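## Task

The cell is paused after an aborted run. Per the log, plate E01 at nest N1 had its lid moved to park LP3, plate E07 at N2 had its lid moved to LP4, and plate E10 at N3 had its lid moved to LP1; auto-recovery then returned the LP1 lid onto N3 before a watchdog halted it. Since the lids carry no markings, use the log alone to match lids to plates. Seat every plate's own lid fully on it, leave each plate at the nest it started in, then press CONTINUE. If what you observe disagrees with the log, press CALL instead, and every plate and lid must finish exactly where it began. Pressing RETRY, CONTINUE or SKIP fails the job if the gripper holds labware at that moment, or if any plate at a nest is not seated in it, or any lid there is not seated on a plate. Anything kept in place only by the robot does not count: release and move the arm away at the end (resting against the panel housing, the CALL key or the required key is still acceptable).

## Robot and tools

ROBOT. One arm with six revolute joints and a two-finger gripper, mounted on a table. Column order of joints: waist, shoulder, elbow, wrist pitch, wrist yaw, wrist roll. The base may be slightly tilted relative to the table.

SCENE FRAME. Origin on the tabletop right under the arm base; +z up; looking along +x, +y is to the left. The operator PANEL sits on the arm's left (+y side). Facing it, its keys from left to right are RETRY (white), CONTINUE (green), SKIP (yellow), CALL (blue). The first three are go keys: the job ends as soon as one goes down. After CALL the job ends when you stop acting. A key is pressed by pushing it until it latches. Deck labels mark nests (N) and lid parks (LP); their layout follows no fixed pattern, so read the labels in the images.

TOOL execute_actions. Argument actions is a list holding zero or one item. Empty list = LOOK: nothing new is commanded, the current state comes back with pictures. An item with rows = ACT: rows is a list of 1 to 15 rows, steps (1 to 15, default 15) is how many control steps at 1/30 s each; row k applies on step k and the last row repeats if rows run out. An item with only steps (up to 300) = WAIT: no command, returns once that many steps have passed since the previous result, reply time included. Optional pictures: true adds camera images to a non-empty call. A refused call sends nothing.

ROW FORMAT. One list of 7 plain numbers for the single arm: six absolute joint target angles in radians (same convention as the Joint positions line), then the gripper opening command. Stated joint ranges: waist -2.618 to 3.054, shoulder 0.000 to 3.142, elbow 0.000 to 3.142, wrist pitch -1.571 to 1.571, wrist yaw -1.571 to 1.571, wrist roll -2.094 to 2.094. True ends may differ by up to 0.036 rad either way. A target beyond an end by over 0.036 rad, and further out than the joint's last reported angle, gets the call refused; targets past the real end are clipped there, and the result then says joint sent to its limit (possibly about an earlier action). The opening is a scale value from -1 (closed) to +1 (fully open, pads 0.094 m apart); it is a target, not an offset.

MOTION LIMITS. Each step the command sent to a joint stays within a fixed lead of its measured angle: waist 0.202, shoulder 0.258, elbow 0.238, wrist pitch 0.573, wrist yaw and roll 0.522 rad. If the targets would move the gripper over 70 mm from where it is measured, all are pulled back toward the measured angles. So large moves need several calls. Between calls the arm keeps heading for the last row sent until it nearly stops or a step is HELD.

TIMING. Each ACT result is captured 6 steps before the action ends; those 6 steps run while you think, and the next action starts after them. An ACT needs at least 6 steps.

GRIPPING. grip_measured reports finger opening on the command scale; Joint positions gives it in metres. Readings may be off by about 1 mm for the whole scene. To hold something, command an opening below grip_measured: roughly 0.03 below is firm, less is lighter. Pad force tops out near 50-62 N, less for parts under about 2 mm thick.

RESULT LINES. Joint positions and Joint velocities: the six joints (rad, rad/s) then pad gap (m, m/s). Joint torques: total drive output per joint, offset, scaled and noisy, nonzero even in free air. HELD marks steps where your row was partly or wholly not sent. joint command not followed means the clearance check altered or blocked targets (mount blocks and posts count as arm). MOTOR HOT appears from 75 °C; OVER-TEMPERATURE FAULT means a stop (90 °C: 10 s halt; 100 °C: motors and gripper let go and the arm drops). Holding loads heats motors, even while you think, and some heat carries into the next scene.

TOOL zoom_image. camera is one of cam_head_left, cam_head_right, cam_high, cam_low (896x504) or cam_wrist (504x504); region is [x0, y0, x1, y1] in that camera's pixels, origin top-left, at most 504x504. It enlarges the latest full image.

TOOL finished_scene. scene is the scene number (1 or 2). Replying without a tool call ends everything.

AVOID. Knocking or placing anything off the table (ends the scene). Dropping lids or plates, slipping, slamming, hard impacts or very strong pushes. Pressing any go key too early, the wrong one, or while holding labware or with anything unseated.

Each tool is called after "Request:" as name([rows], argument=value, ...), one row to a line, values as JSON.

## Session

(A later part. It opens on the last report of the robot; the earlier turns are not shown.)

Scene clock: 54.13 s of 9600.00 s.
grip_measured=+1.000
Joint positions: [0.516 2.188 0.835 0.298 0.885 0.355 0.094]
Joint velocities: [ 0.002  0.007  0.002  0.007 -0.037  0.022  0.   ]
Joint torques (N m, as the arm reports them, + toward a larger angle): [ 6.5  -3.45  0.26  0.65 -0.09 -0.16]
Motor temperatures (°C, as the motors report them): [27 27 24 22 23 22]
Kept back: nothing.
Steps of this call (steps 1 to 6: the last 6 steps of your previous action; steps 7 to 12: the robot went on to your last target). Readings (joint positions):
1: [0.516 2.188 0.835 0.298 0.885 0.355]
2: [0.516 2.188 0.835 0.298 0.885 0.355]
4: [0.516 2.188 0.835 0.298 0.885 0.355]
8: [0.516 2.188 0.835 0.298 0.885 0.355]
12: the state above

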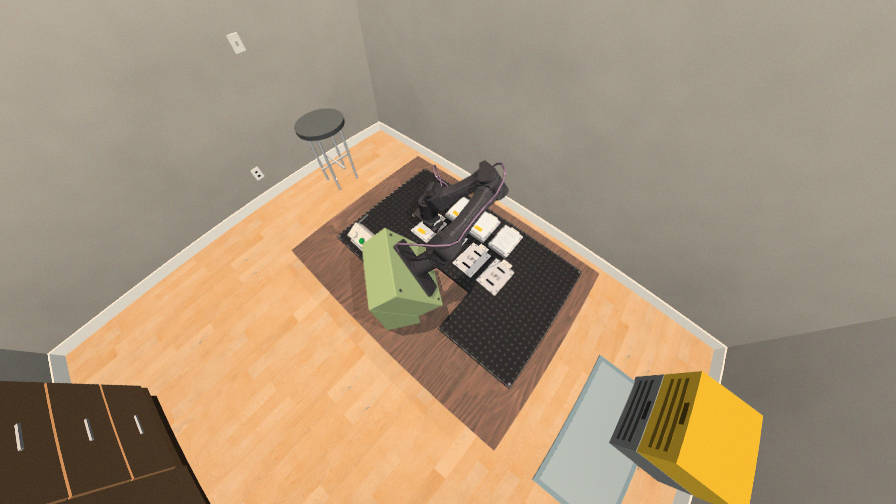

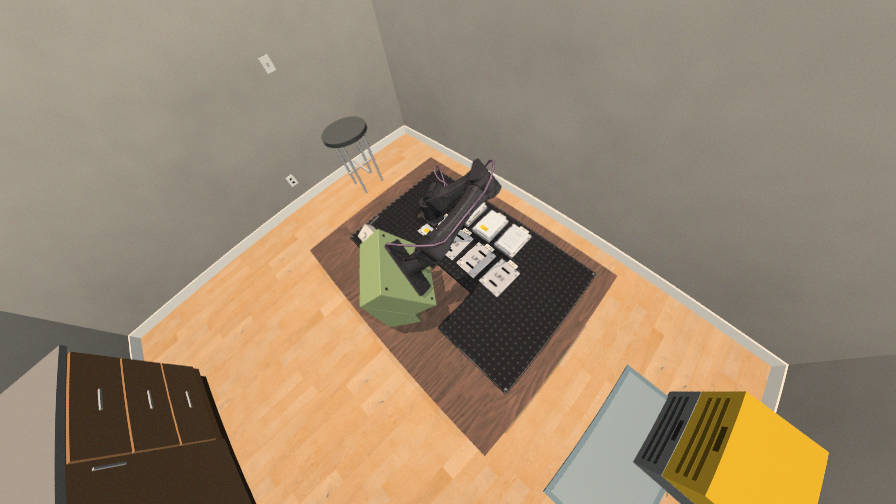

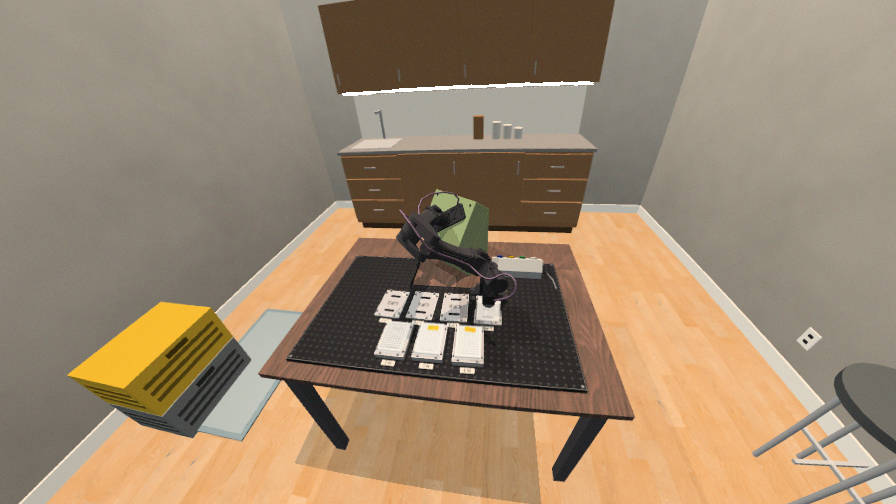

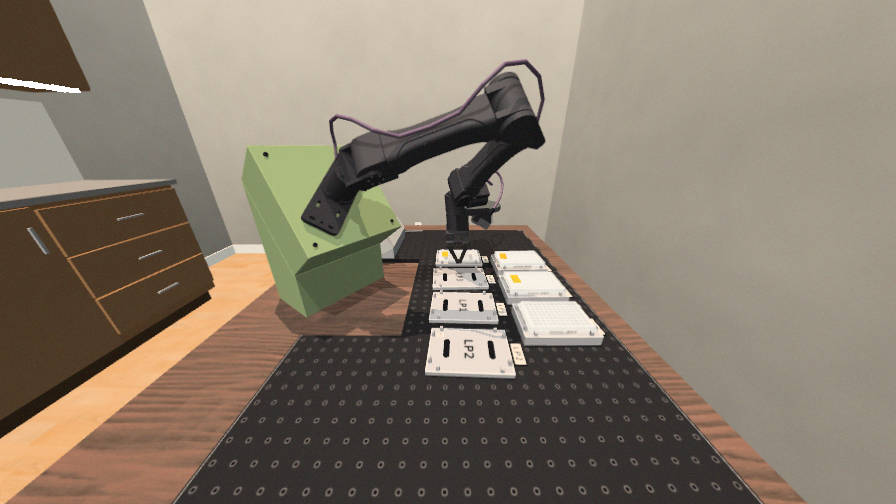

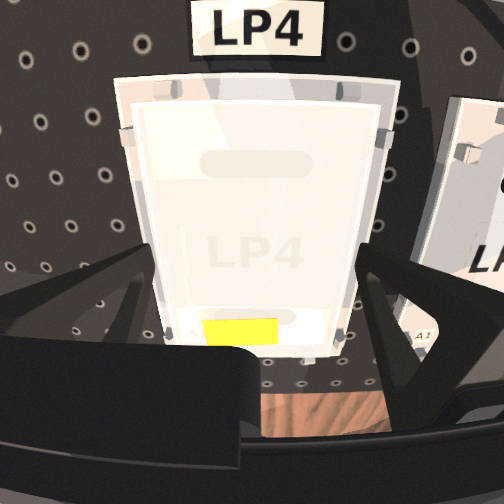

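Request:
execute_actions([
  {"rows":[[0.516,2.19,0.835,0.298,0.885,0.355,0.92],[0.516,2.19,0.835,0.298,0.885,0.355,0.88],[0.516,2.19,0.835,0.298,0.885,0.355,0.85],[0.516,2.19,0.835,0.298,0.885,0.355,0.82],[0.516,2.19,0.835,0.298,0.885,0.355,0.8],[0.516,2.19,0.835,0.298,0.885,0.355,0.78],[0.516,2.19,0.835,0.298,0.885,0.355,0.75]],"steps":15},
])

Request:
execute_actions([
  {"steps":10},
], pictures=true)

Request:
zoom_image(camera="cam_high", region=[460,270,520,330])

Scene clock: 56.70 s of 9600.00 s.
grip_measured=+0.786
Joint positions: [0.516 2.188 0.835 0.296 0.888 0.355 0.084]
Joint velocities: [ 0.012 -0.007  0.002 -0.037 -0.007  0.066  0.001]
Joint torques (N m, as the arm reports them, + toward a larger angle): [ 7.94 -6.15  0.24  0.4  -0.01  0.01]
Motor temperatures (°C, as the motors report them): [27 27 24 22 23 22]
Steps of this call (steps 1 to 15: the robot went on to your last target; steps 16 to 68: nothing new was sent; steps 69 to 77: the first 9 steps of this action). Readings (joint positions):
69: [0.516 2.188 0.835 0.297 0.887 0.355]
70: [0.516 2.188 0.835 0.296 0.890 0.355]
72: [0.516 2.188 0.835 0.296 0.890 0.355]
76: [0.516 2.188 0.835 0.296 0.888 0.355]
77: the state above

Scene clock: 57.03 s of 9600.00 s.
grip_measured=+0.786
Joint positions: [0.516 2.188 0.835 0.296 0.888 0.355 0.084]
Joint velocities: [-0.002 -0.002 -0.002  0.022 -0.007 -0.051 -0.001]
Joint torques (N m, as the arm reports them, + toward a larger angle): [ 7.95 -6.21  0.26  0.4  -0.01  0.  ]
Motor temperatures (°C, as the motors report them): [27 27 24 22 23 22]
Kept back: nothing.
Steps of this call (steps 1 to 6: the last 6 steps of your previous action; steps 7 to 10: the robot went on to your last target). Readings (joint positions):
1: [0.516 2.188 0.835 0.296 0.888 0.355]
2: [0.516 2.188 0.835 0.296 0.888 0.355]
4: [0.516 2.188 0.835 0.296 0.888 0.355]
8: [0.516 2.188 0.835 0.296 0.888 0.355]
10: the state above

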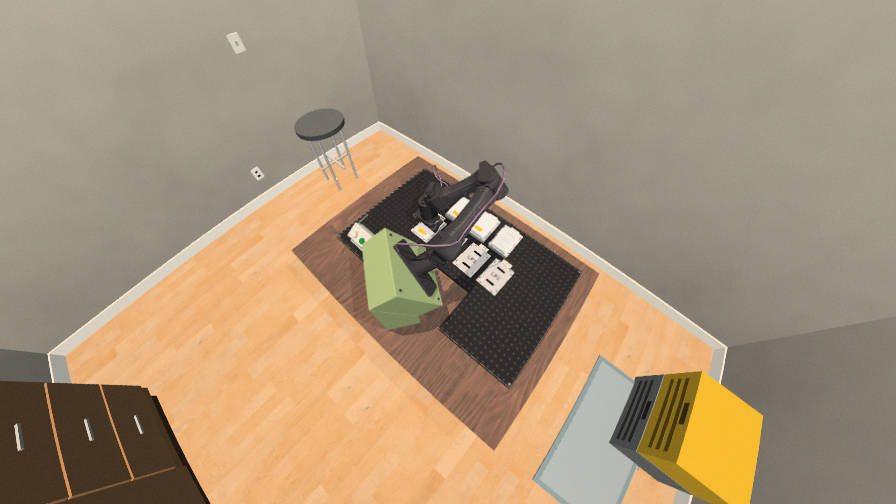

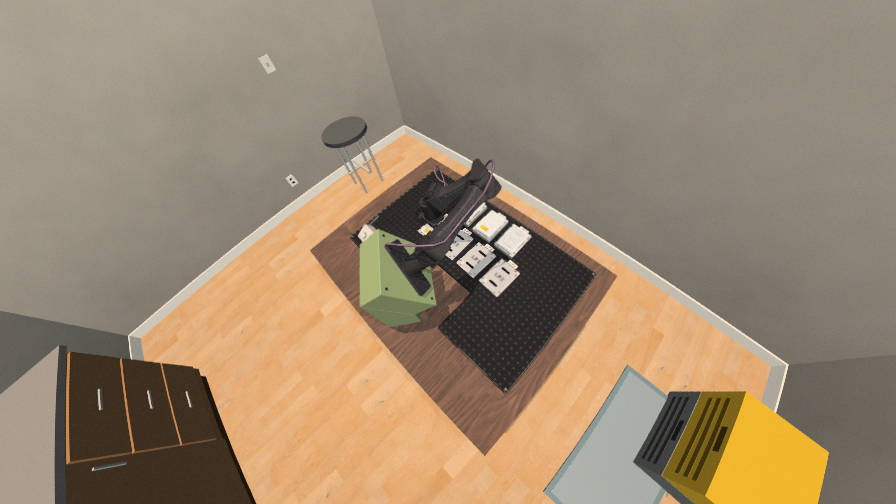

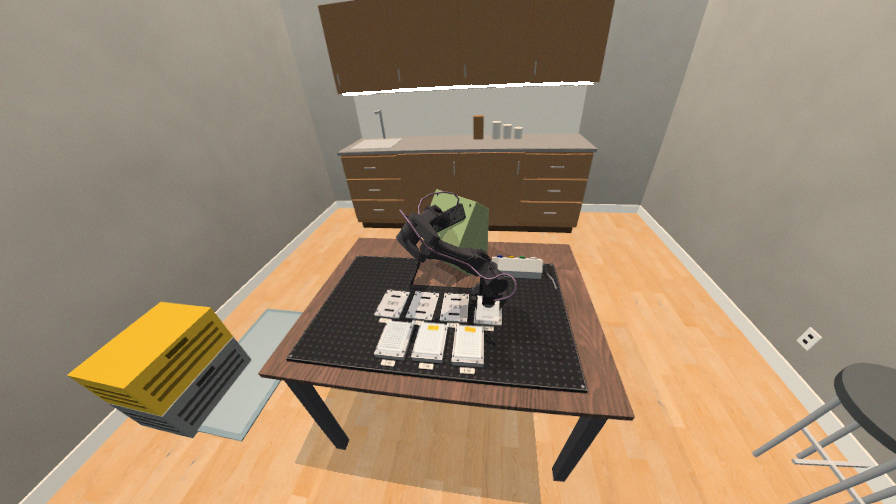

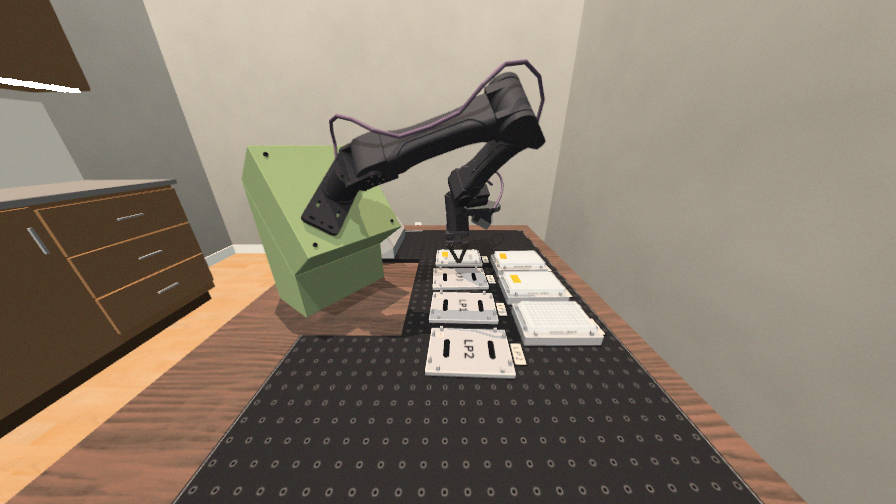

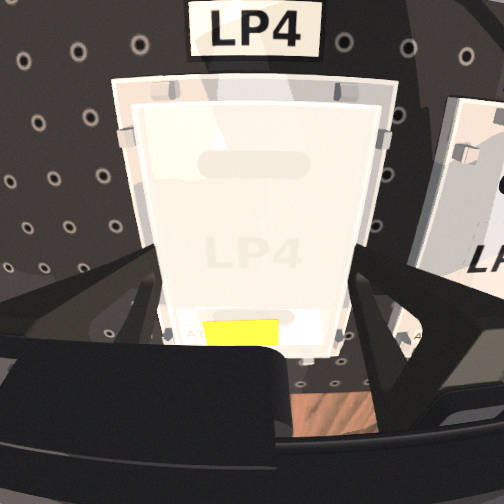

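Region (460, 270, 520, 330) of cam_high's 896x504 image, scaled by 8.400, with more detail than that image has.

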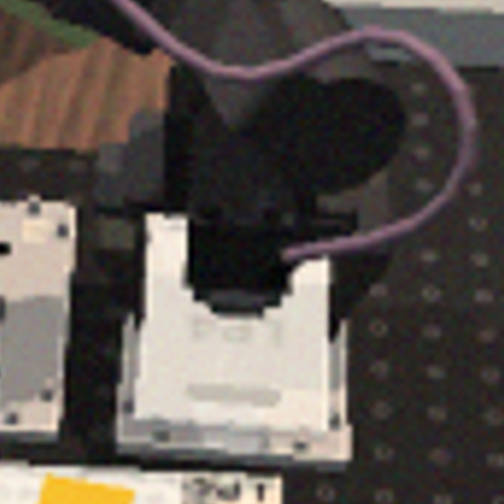

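Request:
execute_actions([
  {"rows":[[0.54,2.17,0.835,0.28,0.89,0.37,0.75],[0.55,2.16,0.835,0.26,0.895,0.375,0.75],[0.56,2.15,0.83,0.24,0.9,0.385,0.75],[0.57,2.14,0.83,0.22,0.905,0.395,0.75],[0.58,2.125,0.825,0.2,0.91,0.405,0.75],[0.59,2.11,0.825,0.18,0.915,0.415,0.75],[0.6,2.1,0.82,0.16,0.92,0.425,0.75],[0.61,2.09,0.82,0.14,0.925,0.435,0.75],[0.62,2.08,0.815,0.12,0.93,0.445,0.75],[0.635,2.065,0.815,0.095,0.935,0.46,0.75],[0.65,2.05,0.81,0.07,0.94,0.47,0.75],[0.665,2.035,0.81,0.045,0.945,0.48,0.75],[0.68,2.02,0.805,0.02,0.95,0.49,0.75],[0.695,2.005,0.8,0,0.955,0.5,0.75],[0.71,1.99,0.8,-0.03,0.96,0.51,0.75]],"steps":15},
])

Request:
execute_actions([
  {"steps":12},
])

Request:
execute_actions([
  {"rows":[[0.67,1.94,0.82,-0.07,0.93,0.46,0.75],[0.63,1.9,0.85,-0.1,0.9,0.41,0.75],[0.59,1.86,0.88,-0.13,0.87,0.36,0.75],[0.55,1.82,0.91,-0.16,0.85,0.32,0.75],[0.51,1.78,0.94,-0.19,0.83,0.27,0.75],[0.47,1.74,0.97,-0.22,0.81,0.23,0.75],[0.43,1.71,1,-0.25,0.79,0.18,0.75],[0.39,1.68,1.03,-0.28,0.77,0.14,0.75],[0.35,1.65,1.06,-0.31,0.76,0.1,0.75],[0.31,1.62,1.09,-0.34,0.74,0.07,0.75],[0.27,1.59,1.12,-0.37,0.72,0.04,0.75],[0.24,1.57,1.15,-0.39,0.71,0.02,0.75],[0.22,1.55,1.18,-0.41,0.7,0,0.75],[0.2,1.54,1.2,-0.43,0.69,-0.02,0.75]],"steps":15},
])

Request:
execute_actions([
  {"steps":15},
], pictures=true)

Scene clock: 58.57 s of 9600.00 s.
grip_measured=+0.786
Joint positions: [0.577 2.122 0.835 0.2   0.904 0.403 0.084]
Joint velocities: [ 0.325 -0.388  0.027 -0.374  0.154  0.198 -0.   ]
Joint torques (N m, as the arm reports them, + toward a larger angle): [ 9.69 -7.85 -0.98  0.3   0.13  0.08]
Motor temperatures (°C, as the motors report them): [27 27 24 22 23 22]
Steps of this call (steps 1 to 15: the robot went on to your last target; steps 16 to 37: nothing new was sent; steps 38 to 46: the first 9 steps of this action). Readings (joint positions):
38: [0.516 2.188 0.835 0.296 0.888 0.356]
39: [0.518 2.188 0.835 0.294 0.888 0.357]
41: [0.526 2.181 0.835 0.279 0.891 0.366]
45: [0.565 2.136 0.835 0.216 0.901 0.394]
46: the state above

Scene clock: 58.97 s of 9600.00 s.
grip_measured=+0.786
Joint positions: [0.698 2.005 0.827 0.012 0.942 0.492 0.084]
Joint velocities: [ 0.007 -0.002  0.017 -0.256  0.051  0.095  0.   ]
Joint torques (N m, as the arm reports them, + toward a larger angle): [ 8.7  -7.08 -0.61  0.42  0.13  0.07]
Motor temperatures (°C, as the motors report them): [27 27 24 22 23 22]
Kept back: nothing.
Steps of this call (steps 1 to 6: the last 6 steps of your previous action; steps 7 to 12: the robot went on to your last target). Readings (joint positions):
1: [0.590 2.108 0.835 0.184 0.908 0.412]
2: [0.603 2.095 0.835 0.166 0.912 0.422]
4: [0.631 2.067 0.835 0.124 0.920 0.441]
8: [0.687 2.013 0.827 0.047 0.936 0.476]
12: the state above

Scene clock: 59.27 s of 9600.00 s.
grip_measured=+0.786
Joint positions: [ 0.439  1.761  0.963 -0.184  0.829  0.285  0.084]
Joint velocities: [-1.136 -0.974  0.95  -0.652 -0.418 -0.989 -0.001]
Joint torques (N m, as the arm reports them, + toward a larger angle): [ 6.77 -9.31  3.75  0.29  0.11 -0.02]
Motor temperatures (°C, as the motors report them): [27 27 24 22 23 22]
Steps of this call (steps 1 to 9: the first 9 steps of this action). Readings (joint positions):
1: [0.695 2.001 0.827 -0.001 0.939 0.489]
2: [0.687 1.988 0.827 -0.022 0.929 0.477]
4: [0.640 1.935 0.836 -0.077 0.897 0.432]
8: [0.480 1.795 0.931 -0.165 0.843 0.318]
9: the state above

Scene clock: 59.77 s of 9600.00 s.
grip_measured=+0.786
Joint positions: [ 0.181  1.527  1.202 -0.396  0.709  0.001  0.084]
Joint velocities: [ 0.007  0.012 -0.007 -0.198 -0.081 -0.066  0.001]
Joint torques (N m, as the arm reports them, + toward a larger angle): [ 6.5  -7.86  3.43  0.47 -0.08 -0.06]
Motor temperatures (°C, as the motors report them): [27 27 24 22 23 22]
Kept back: nothing.
Steps of this call (steps 1 to 6: the last 6 steps of your previous action; steps 7 to 15: the robot went on to your last target). Readings (joint positions):
1: [0.399 1.727 0.997 -0.204 0.815 0.251]
2: [0.357 1.693 1.030 -0.226 0.799 0.217]
4: [0.276 1.628 1.100 -0.275 0.768 0.149]
8: [0.178 1.536 1.195 -0.326 0.743 0.055]
15: the state above

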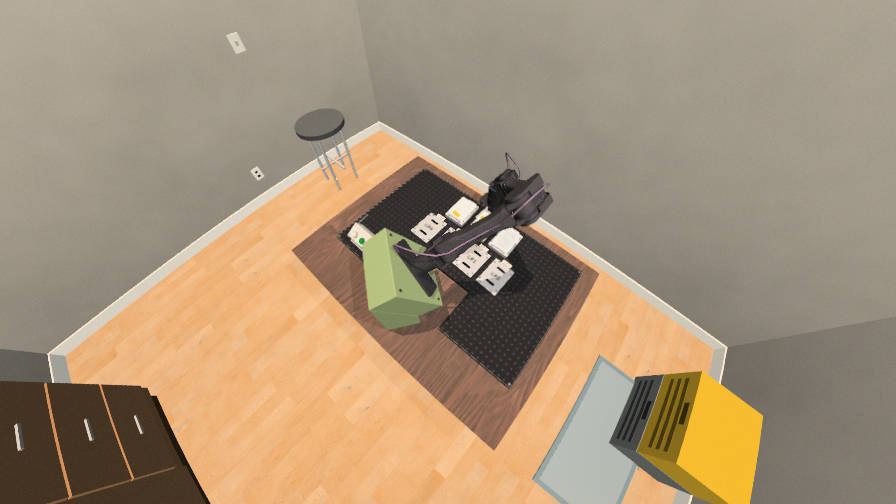

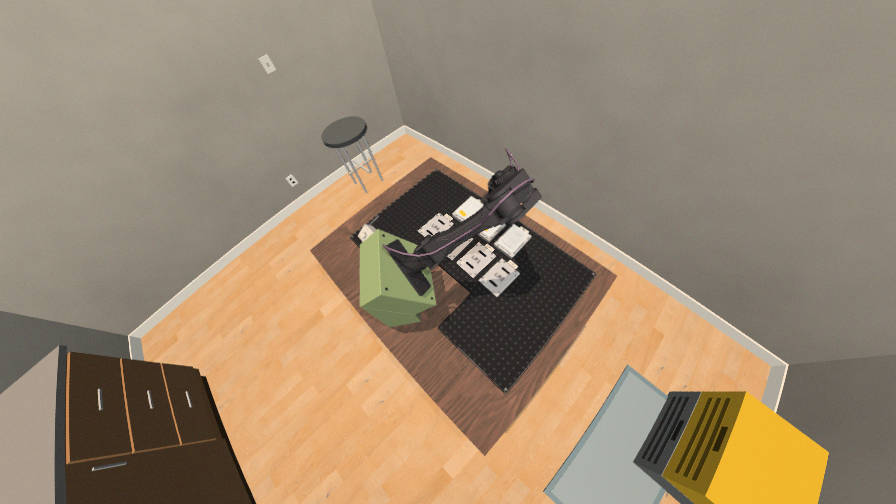

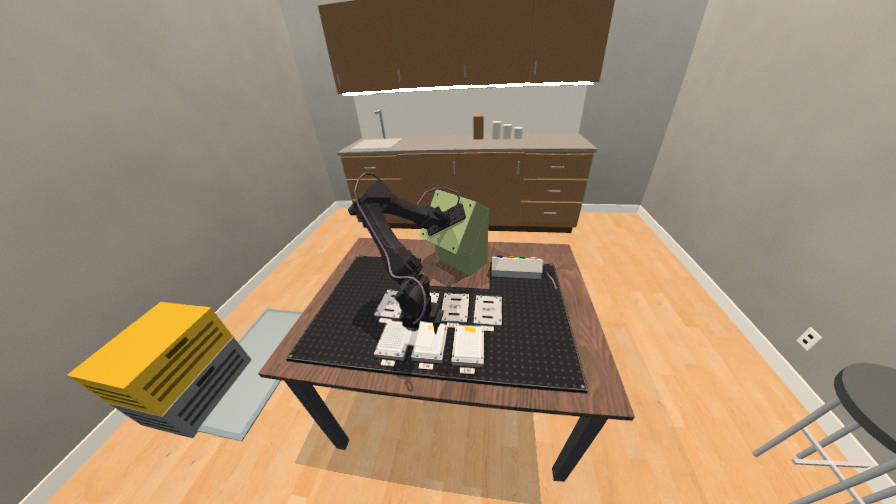

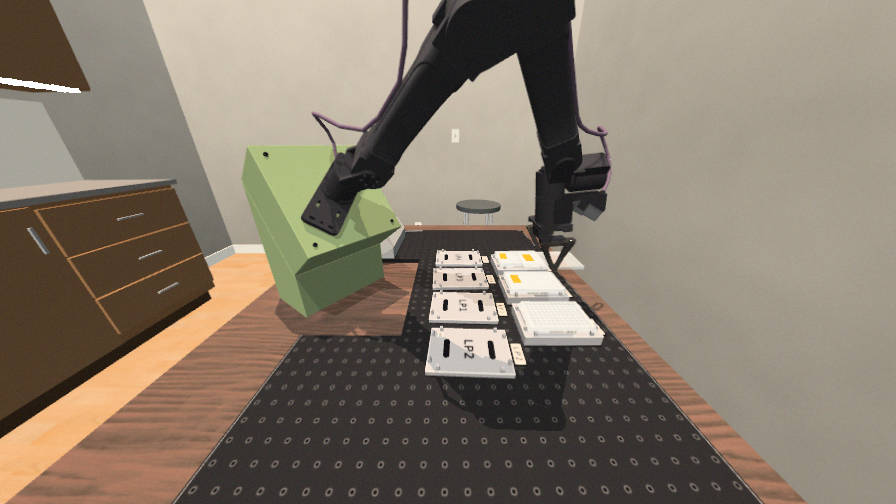

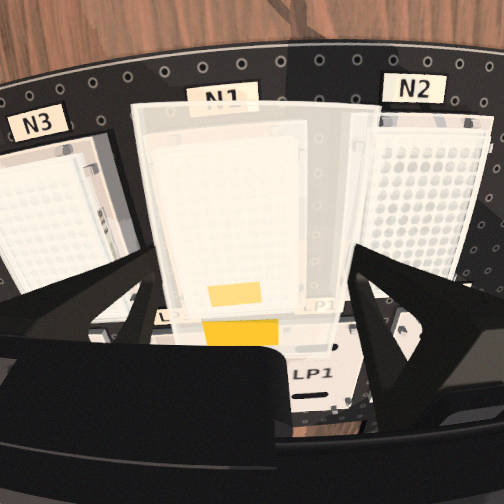

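Request:
execute_actions([
  {"rows":[[0.15,1.53,1.21,-0.44,0.65,-0.06,0.75],[0.1,1.52,1.22,-0.45,0.61,-0.1,0.75],[0.05,1.51,1.23,-0.46,0.57,-0.14,0.75],[0,1.5,1.245,-0.47,0.53,-0.18,0.75],[-0.05,1.49,1.26,-0.48,0.49,-0.22,0.75],[-0.1,1.485,1.275,-0.49,0.45,-0.25,0.75],[-0.14,1.48,1.29,-0.5,0.42,-0.28,0.75],[-0.18,1.48,1.305,-0.51,0.39,-0.31,0.75],[-0.21,1.48,1.32,-0.52,0.36,-0.33,0.75]],"steps":15},
])

Request:
execute_actions([
  {"steps":24},
], pictures=true)

Scene clock: 60.37 s of 9600.00 s.
grip_measured=+0.786
Joint positions: [-0.151  1.525  1.263 -0.478  0.489 -0.21   0.084]
Joint velocities: [-1.346 -0.066  0.457 -0.271 -0.755 -0.784 -0.   ]
Joint torques (N m, as the arm reports them, + toward a larger angle): [  5.32 -14.34   6.3    0.29  -0.13  -0.07]
Motor temperatures (°C, as the motors report them): [27 27 24 22 23 22]
Steps of this call (steps 1 to 9: the robot went on to your last target; steps 10 to 18: the first 9 steps of this action). Readings (joint positions):
10: [0.178 1.527 1.202 -0.419 0.694 -0.017]
11: [0.167 1.527 1.202 -0.421 0.677 -0.031]
13: [0.109 1.527 1.204 -0.431 0.627 -0.073]
17: [-0.100 1.527 1.247 -0.470 0.515 -0.183]
18: the state above

Scene clock: 61.17 s of 9600.00 s.
grip_measured=+0.786
Joint positions: [-0.225  1.491  1.302 -0.51   0.372 -0.322  0.084]
Joint velocities: [-0.017  0.002  0.012 -0.007 -0.022 -0.066 -0.   ]
Joint torques (N m, as the arm reports them, + toward a larger angle): [  4.14 -12.3    5.65   0.27  -0.14  -0.08]
Motor temperatures (°C, as the motors report them): [27 28 24 22 23 22]
Kept back: nothing.
Steps of this call (steps 1 to 6: the last 6 steps of your previous action; steps 7 to 24: the robot went on to your last target). Readings (joint positions):
1: [-0.191 1.521 1.276 -0.483 0.468 -0.233]
2: [-0.217 1.514 1.286 -0.487 0.450 -0.252]
4: [-0.230 1.498 1.297 -0.491 0.429 -0.277]
8: [-0.225 1.491 1.302 -0.494 0.394 -0.304]
24: the state above

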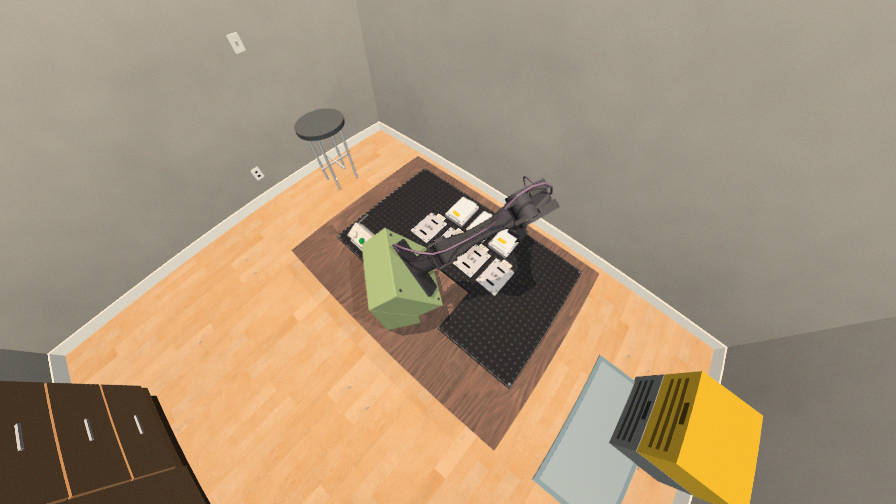

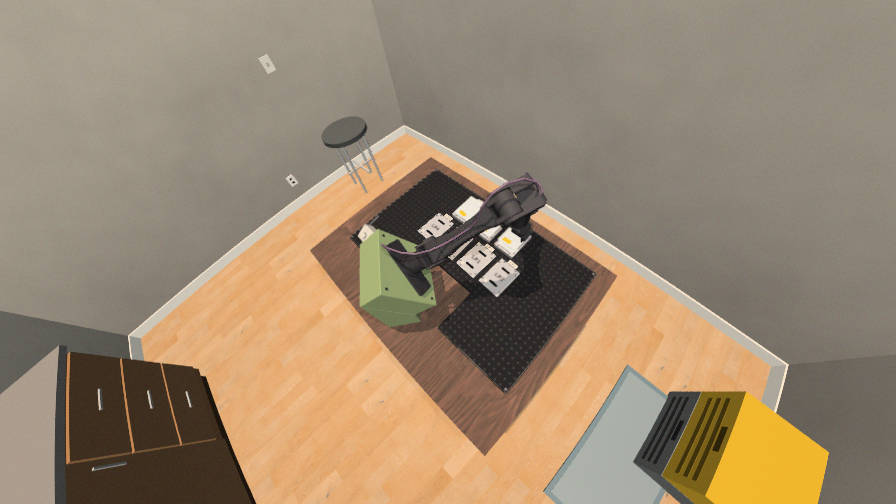

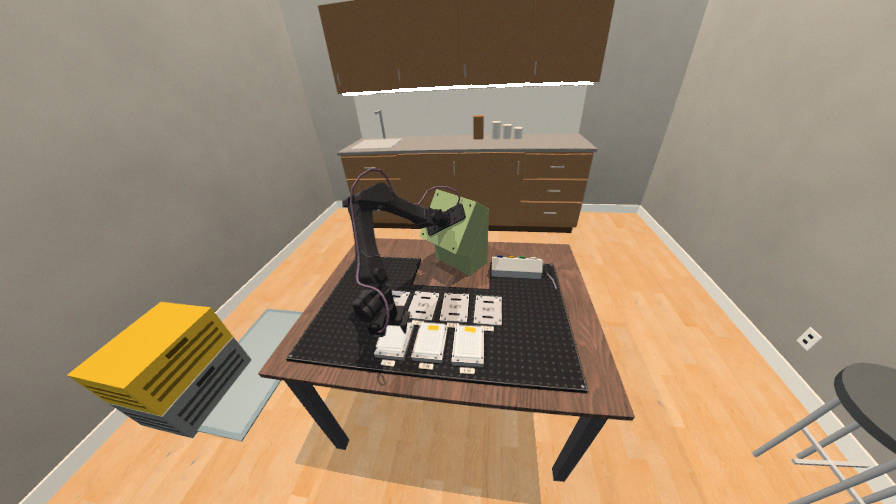

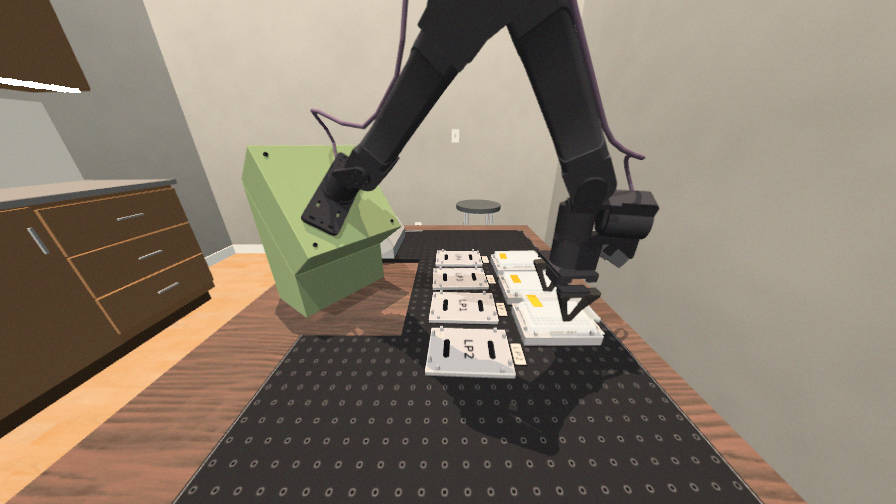

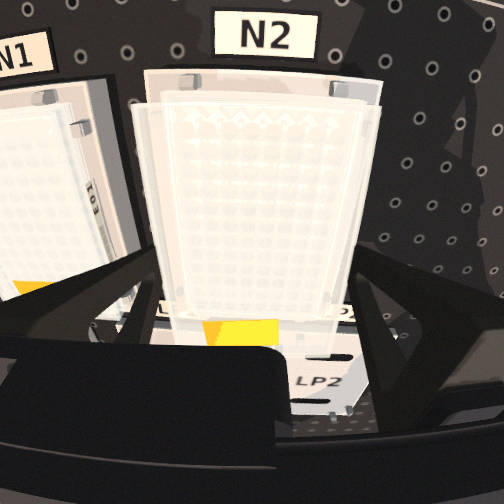

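Request:
execute_actions([
  {"rows":[[-0.235,1.51,1.33,-0.5,0.36,-0.31,0.75],[-0.245,1.53,1.34,-0.49,0.35,-0.31,0.75],[-0.255,1.545,1.355,-0.48,0.345,-0.31,0.75],[-0.265,1.56,1.365,-0.47,0.34,-0.31,0.75]],"steps":15},
])

Request:
execute_actions([
  {"steps":15},
], pictures=true)

Request:
zoom_image(camera="cam_low", region=[490,260,630,360])

Scene clock: 61.83 s of 9600.00 s.
grip_measured=+0.786
Joint positions: [-0.26   1.54   1.339 -0.484  0.351 -0.318  0.084]
Joint velocities: [-0.007 -0.002 -0.012  0.007 -0.066  0.037 -0.   ]
Joint torques (N m, as the arm reports them, + toward a larger angle): [  2.48 -10.07   6.27   0.49  -0.1    0.08]
Motor temperatures (°C, as the motors report them): [27 28 24 22 23 22]
Steps of this call (steps 1 to 11: the robot went on to your last target; steps 12 to 20: the first 9 steps of this action). Readings (joint positions):
12: [-0.225 1.491 1.302 -0.510 0.372 -0.322]
13: [-0.227 1.493 1.303 -0.510 0.370 -0.321]
15: [-0.237 1.510 1.320 -0.506 0.363 -0.320]
19: [-0.260 1.540 1.339 -0.484 0.351 -0.318]
20: the state above

Scene clock: 62.33 s of 9600.00 s.
grip_measured=+0.786
Joint positions: [-0.26   1.54   1.339 -0.483  0.349 -0.317  0.084]
Joint velocities: [-0.027 -0.002 -0.017 -0.007  0.007 -0.051  0.   ]
Joint torques (N m, as the arm reports them, + toward a larger angle): [  2.45 -10.09   6.28   0.47  -0.1    0.08]
Motor temperatures (°C, as the motors report them): [27 28 24 22 23 22]
Kept back: nothing.
Steps of this call (steps 1 to 6: the last 6 steps of your previous action; steps 7 to 15: the robot went on to your last target). Readings (joint positions):
1: [-0.260 1.540 1.339 -0.484 0.350 -0.318]
2: [-0.260 1.540 1.339 -0.483 0.349 -0.318]
4: [-0.260 1.540 1.339 -0.483 0.349 -0.317]
8: [-0.260 1.540 1.339 -0.483 0.349 -0.317]
15: the state above
The arm was judged still, so your last target was given up. Only a new action makes it travel on or press farther. Fingers that are still opening or closing keep moving.

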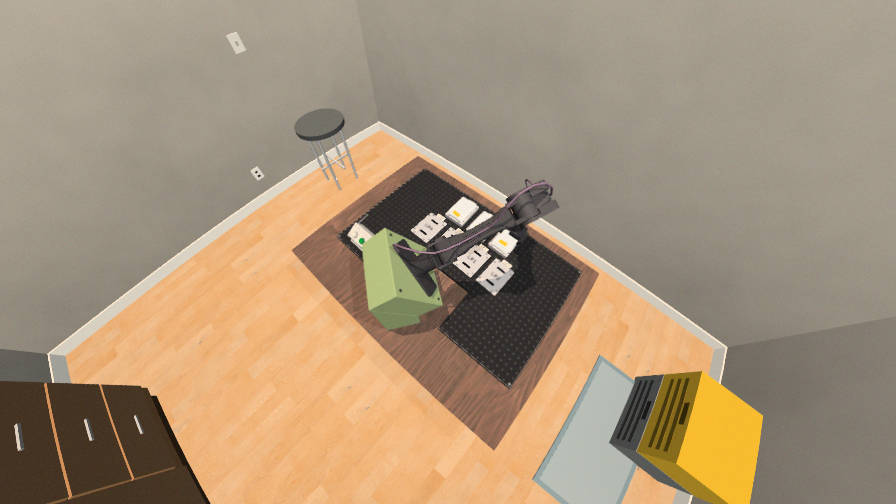

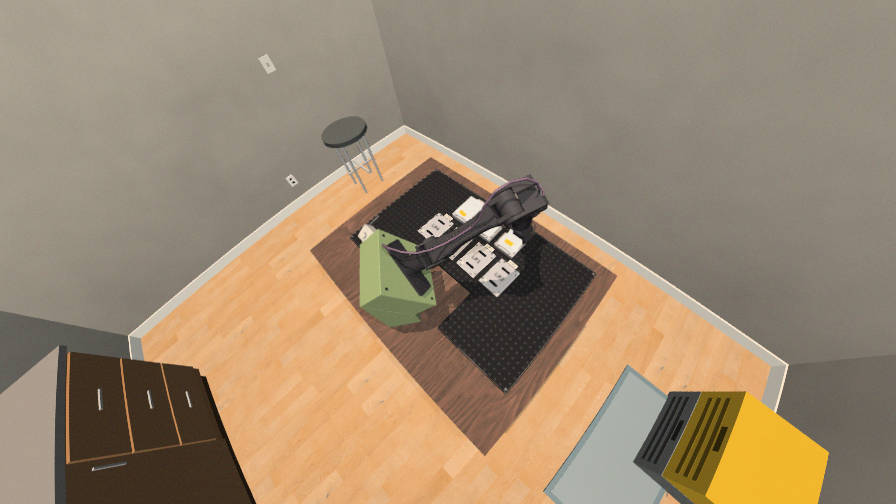

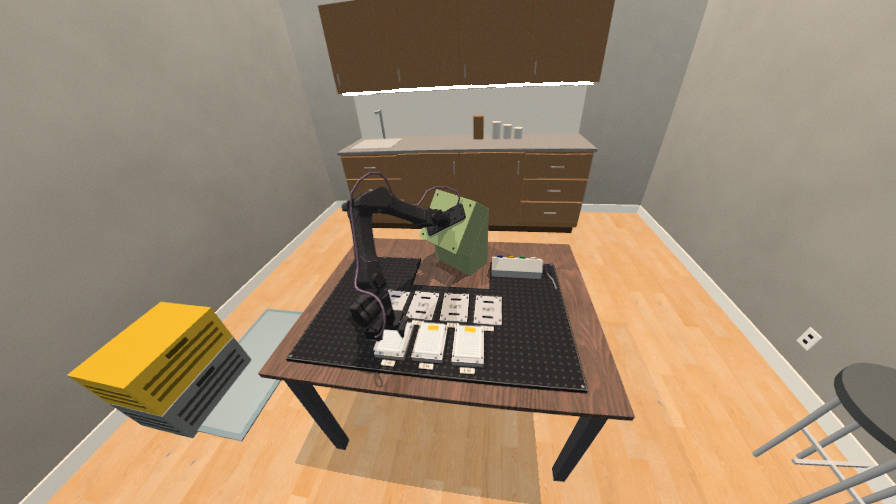

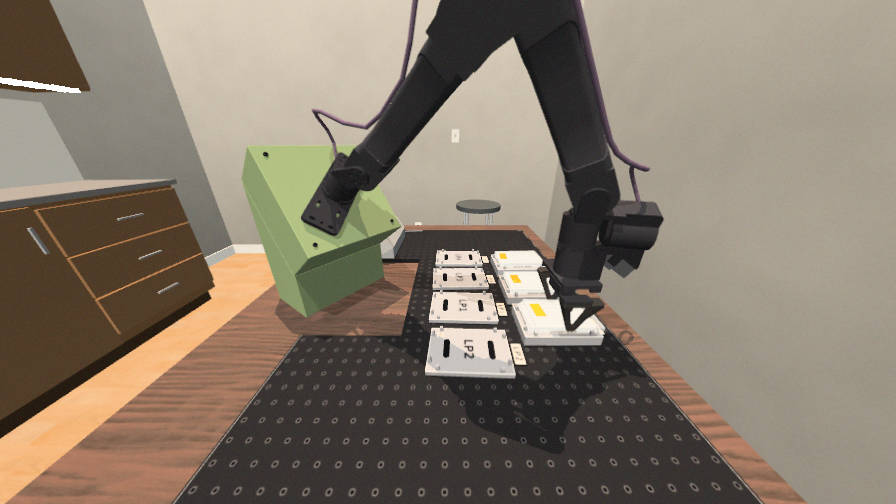

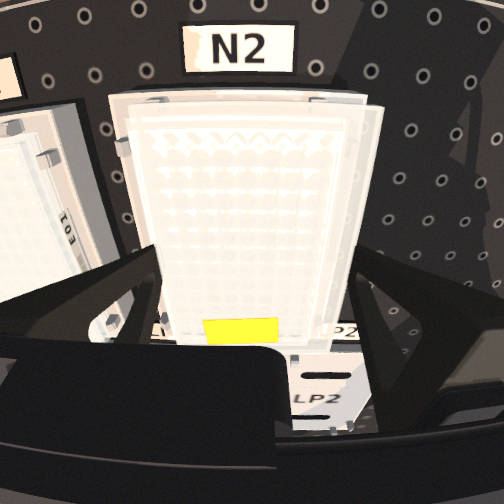

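Region (490, 260, 630, 360) of cam_low's 896x504 image, scaled by 3.600, with more detail than that image has; it fills the top 360 rows of this view, and the rest is white.

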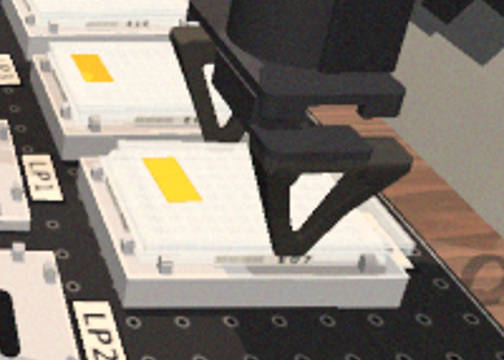

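Request:
execute_actions([
  {"rows":[[-0.222,1.53,1.33,-0.483,0.35,-0.31,0.75],[-0.222,1.52,1.32,-0.475,0.35,-0.31,0.75],[-0.222,1.515,1.31,-0.47,0.35,-0.31,0.75],[-0.222,1.515,1.3,-0.465,0.35,-0.31,0.75]],"steps":15},
])

Request:
execute_actions([
  {"steps":15},
], pictures=true)

Request:
zoom_image(camera="cam_low", region=[490,260,630,360])

Scene clock: 63.03 s of 9600.00 s.
grip_measured=+0.786
Joint positions: [-0.236  1.537  1.324 -0.471  0.353 -0.316  0.084]
Joint velocities: [ 0.017 -0.002 -0.007 -0.007 -0.007 -0.022  0.001]
Joint torques (N m, as the arm reports them, + toward a larger angle): [  4.23 -13.46   1.85   0.42  -0.04   0.08]
Motor temperatures (°C, as the motors report them): [27 28 24 22 23 22]
Steps of this call (steps 1 to 12: nothing new was sent; steps 13 to 21: the first 9 steps of this action). Readings (joint positions):
13: [-0.258 1.540 1.339 -0.483 0.350 -0.317]
14: [-0.254 1.540 1.339 -0.482 0.352 -0.316]
16: [-0.244 1.539 1.336 -0.478 0.352 -0.316]
20: [-0.236 1.537 1.324 -0.471 0.353 -0.316]
21: the state above

Scene clock: 63.53 s of 9600.00 s.
grip_measured=+0.786
Joint positions: [-0.236  1.537  1.324 -0.47   0.353 -0.316  0.084]
Joint velocities: [-0.007 -0.002 -0.012 -0.081 -0.037 -0.007  0.   ]
Joint torques (N m, as the arm reports them, + toward a larger angle): [  4.18 -13.47   1.83   0.42  -0.05   0.07]
Motor temperatures (°C, as the motors report them): [27 29 24 22 23 22]
Kept back: nothing.
Steps of this call (steps 1 to 6: the last 6 steps of your previous action; steps 7 to 15: the robot went on to your last target). Readings (joint positions):
1: [-0.236 1.537 1.324 -0.471 0.353 -0.316]
2: [-0.236 1.537 1.324 -0.470 0.353 -0.316]
4: [-0.236 1.537 1.324 -0.470 0.353 -0.316]
8: [-0.236 1.537 1.324 -0.470 0.353 -0.316]
15: the state above
The arm was judged still, so your last target was given up. Only a new action makes it travel on or press farther. Fingers that are still opening or closing keep moving.

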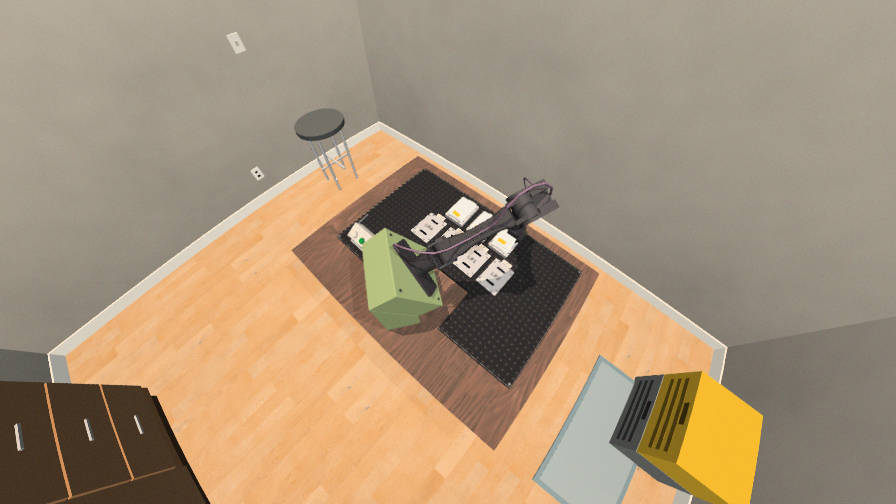

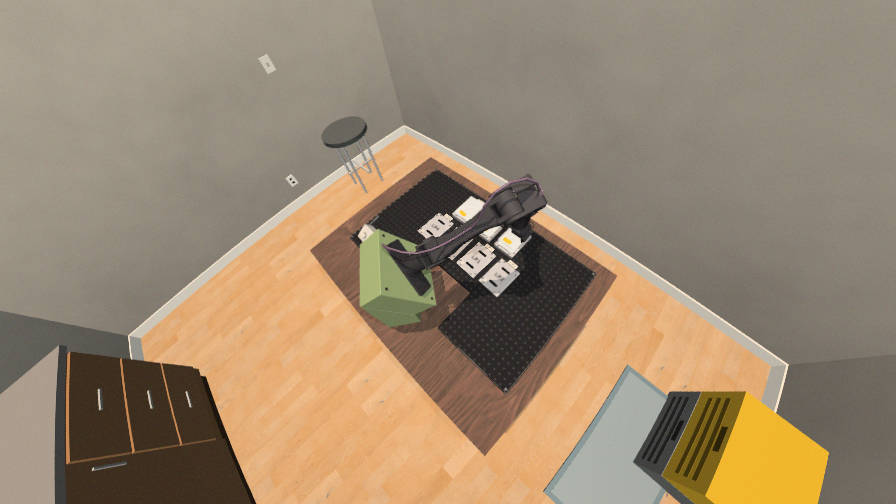

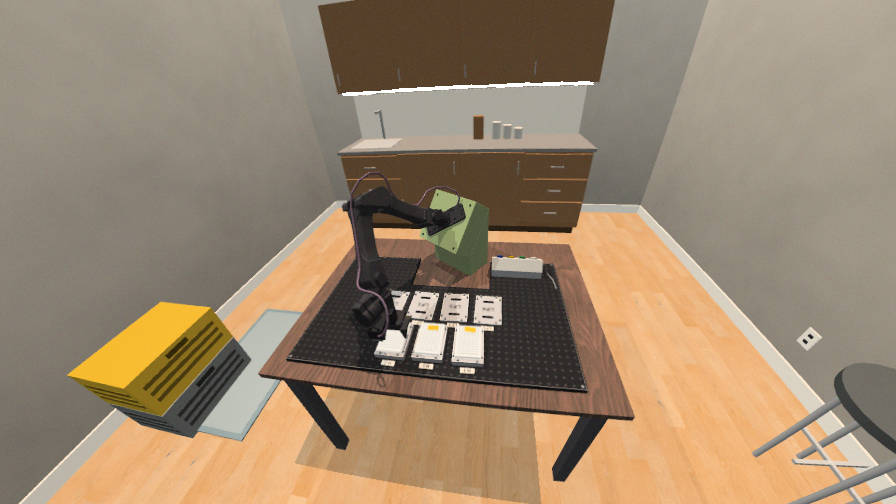

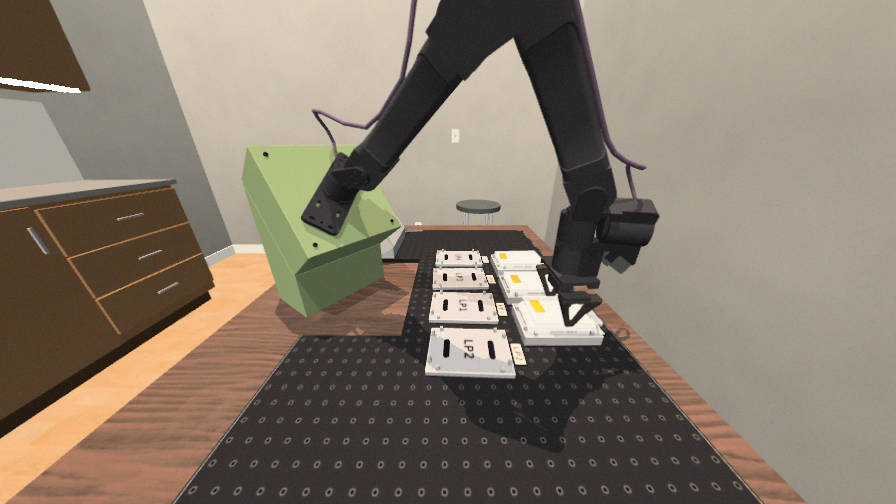

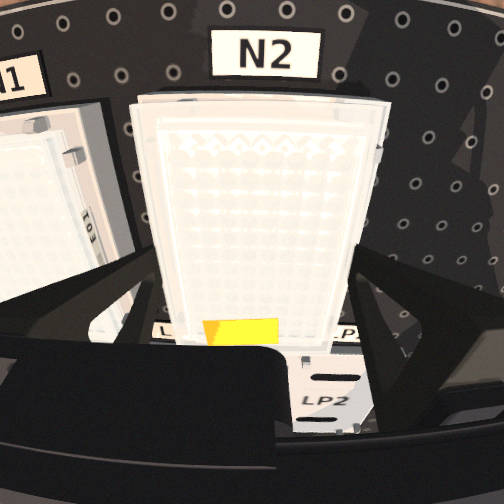

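Region (490, 260, 630, 360) of cam_low's 896x504 image, scaled by 3.600, with more detail than that image has; it fills the top 360 rows of this view, and the rest is white.

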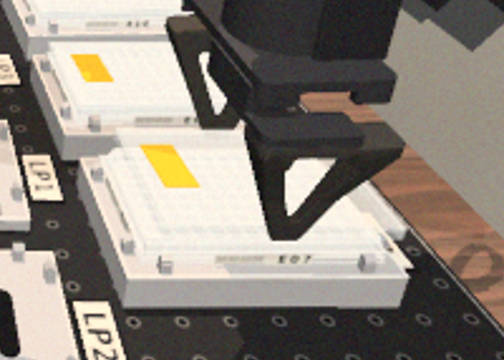

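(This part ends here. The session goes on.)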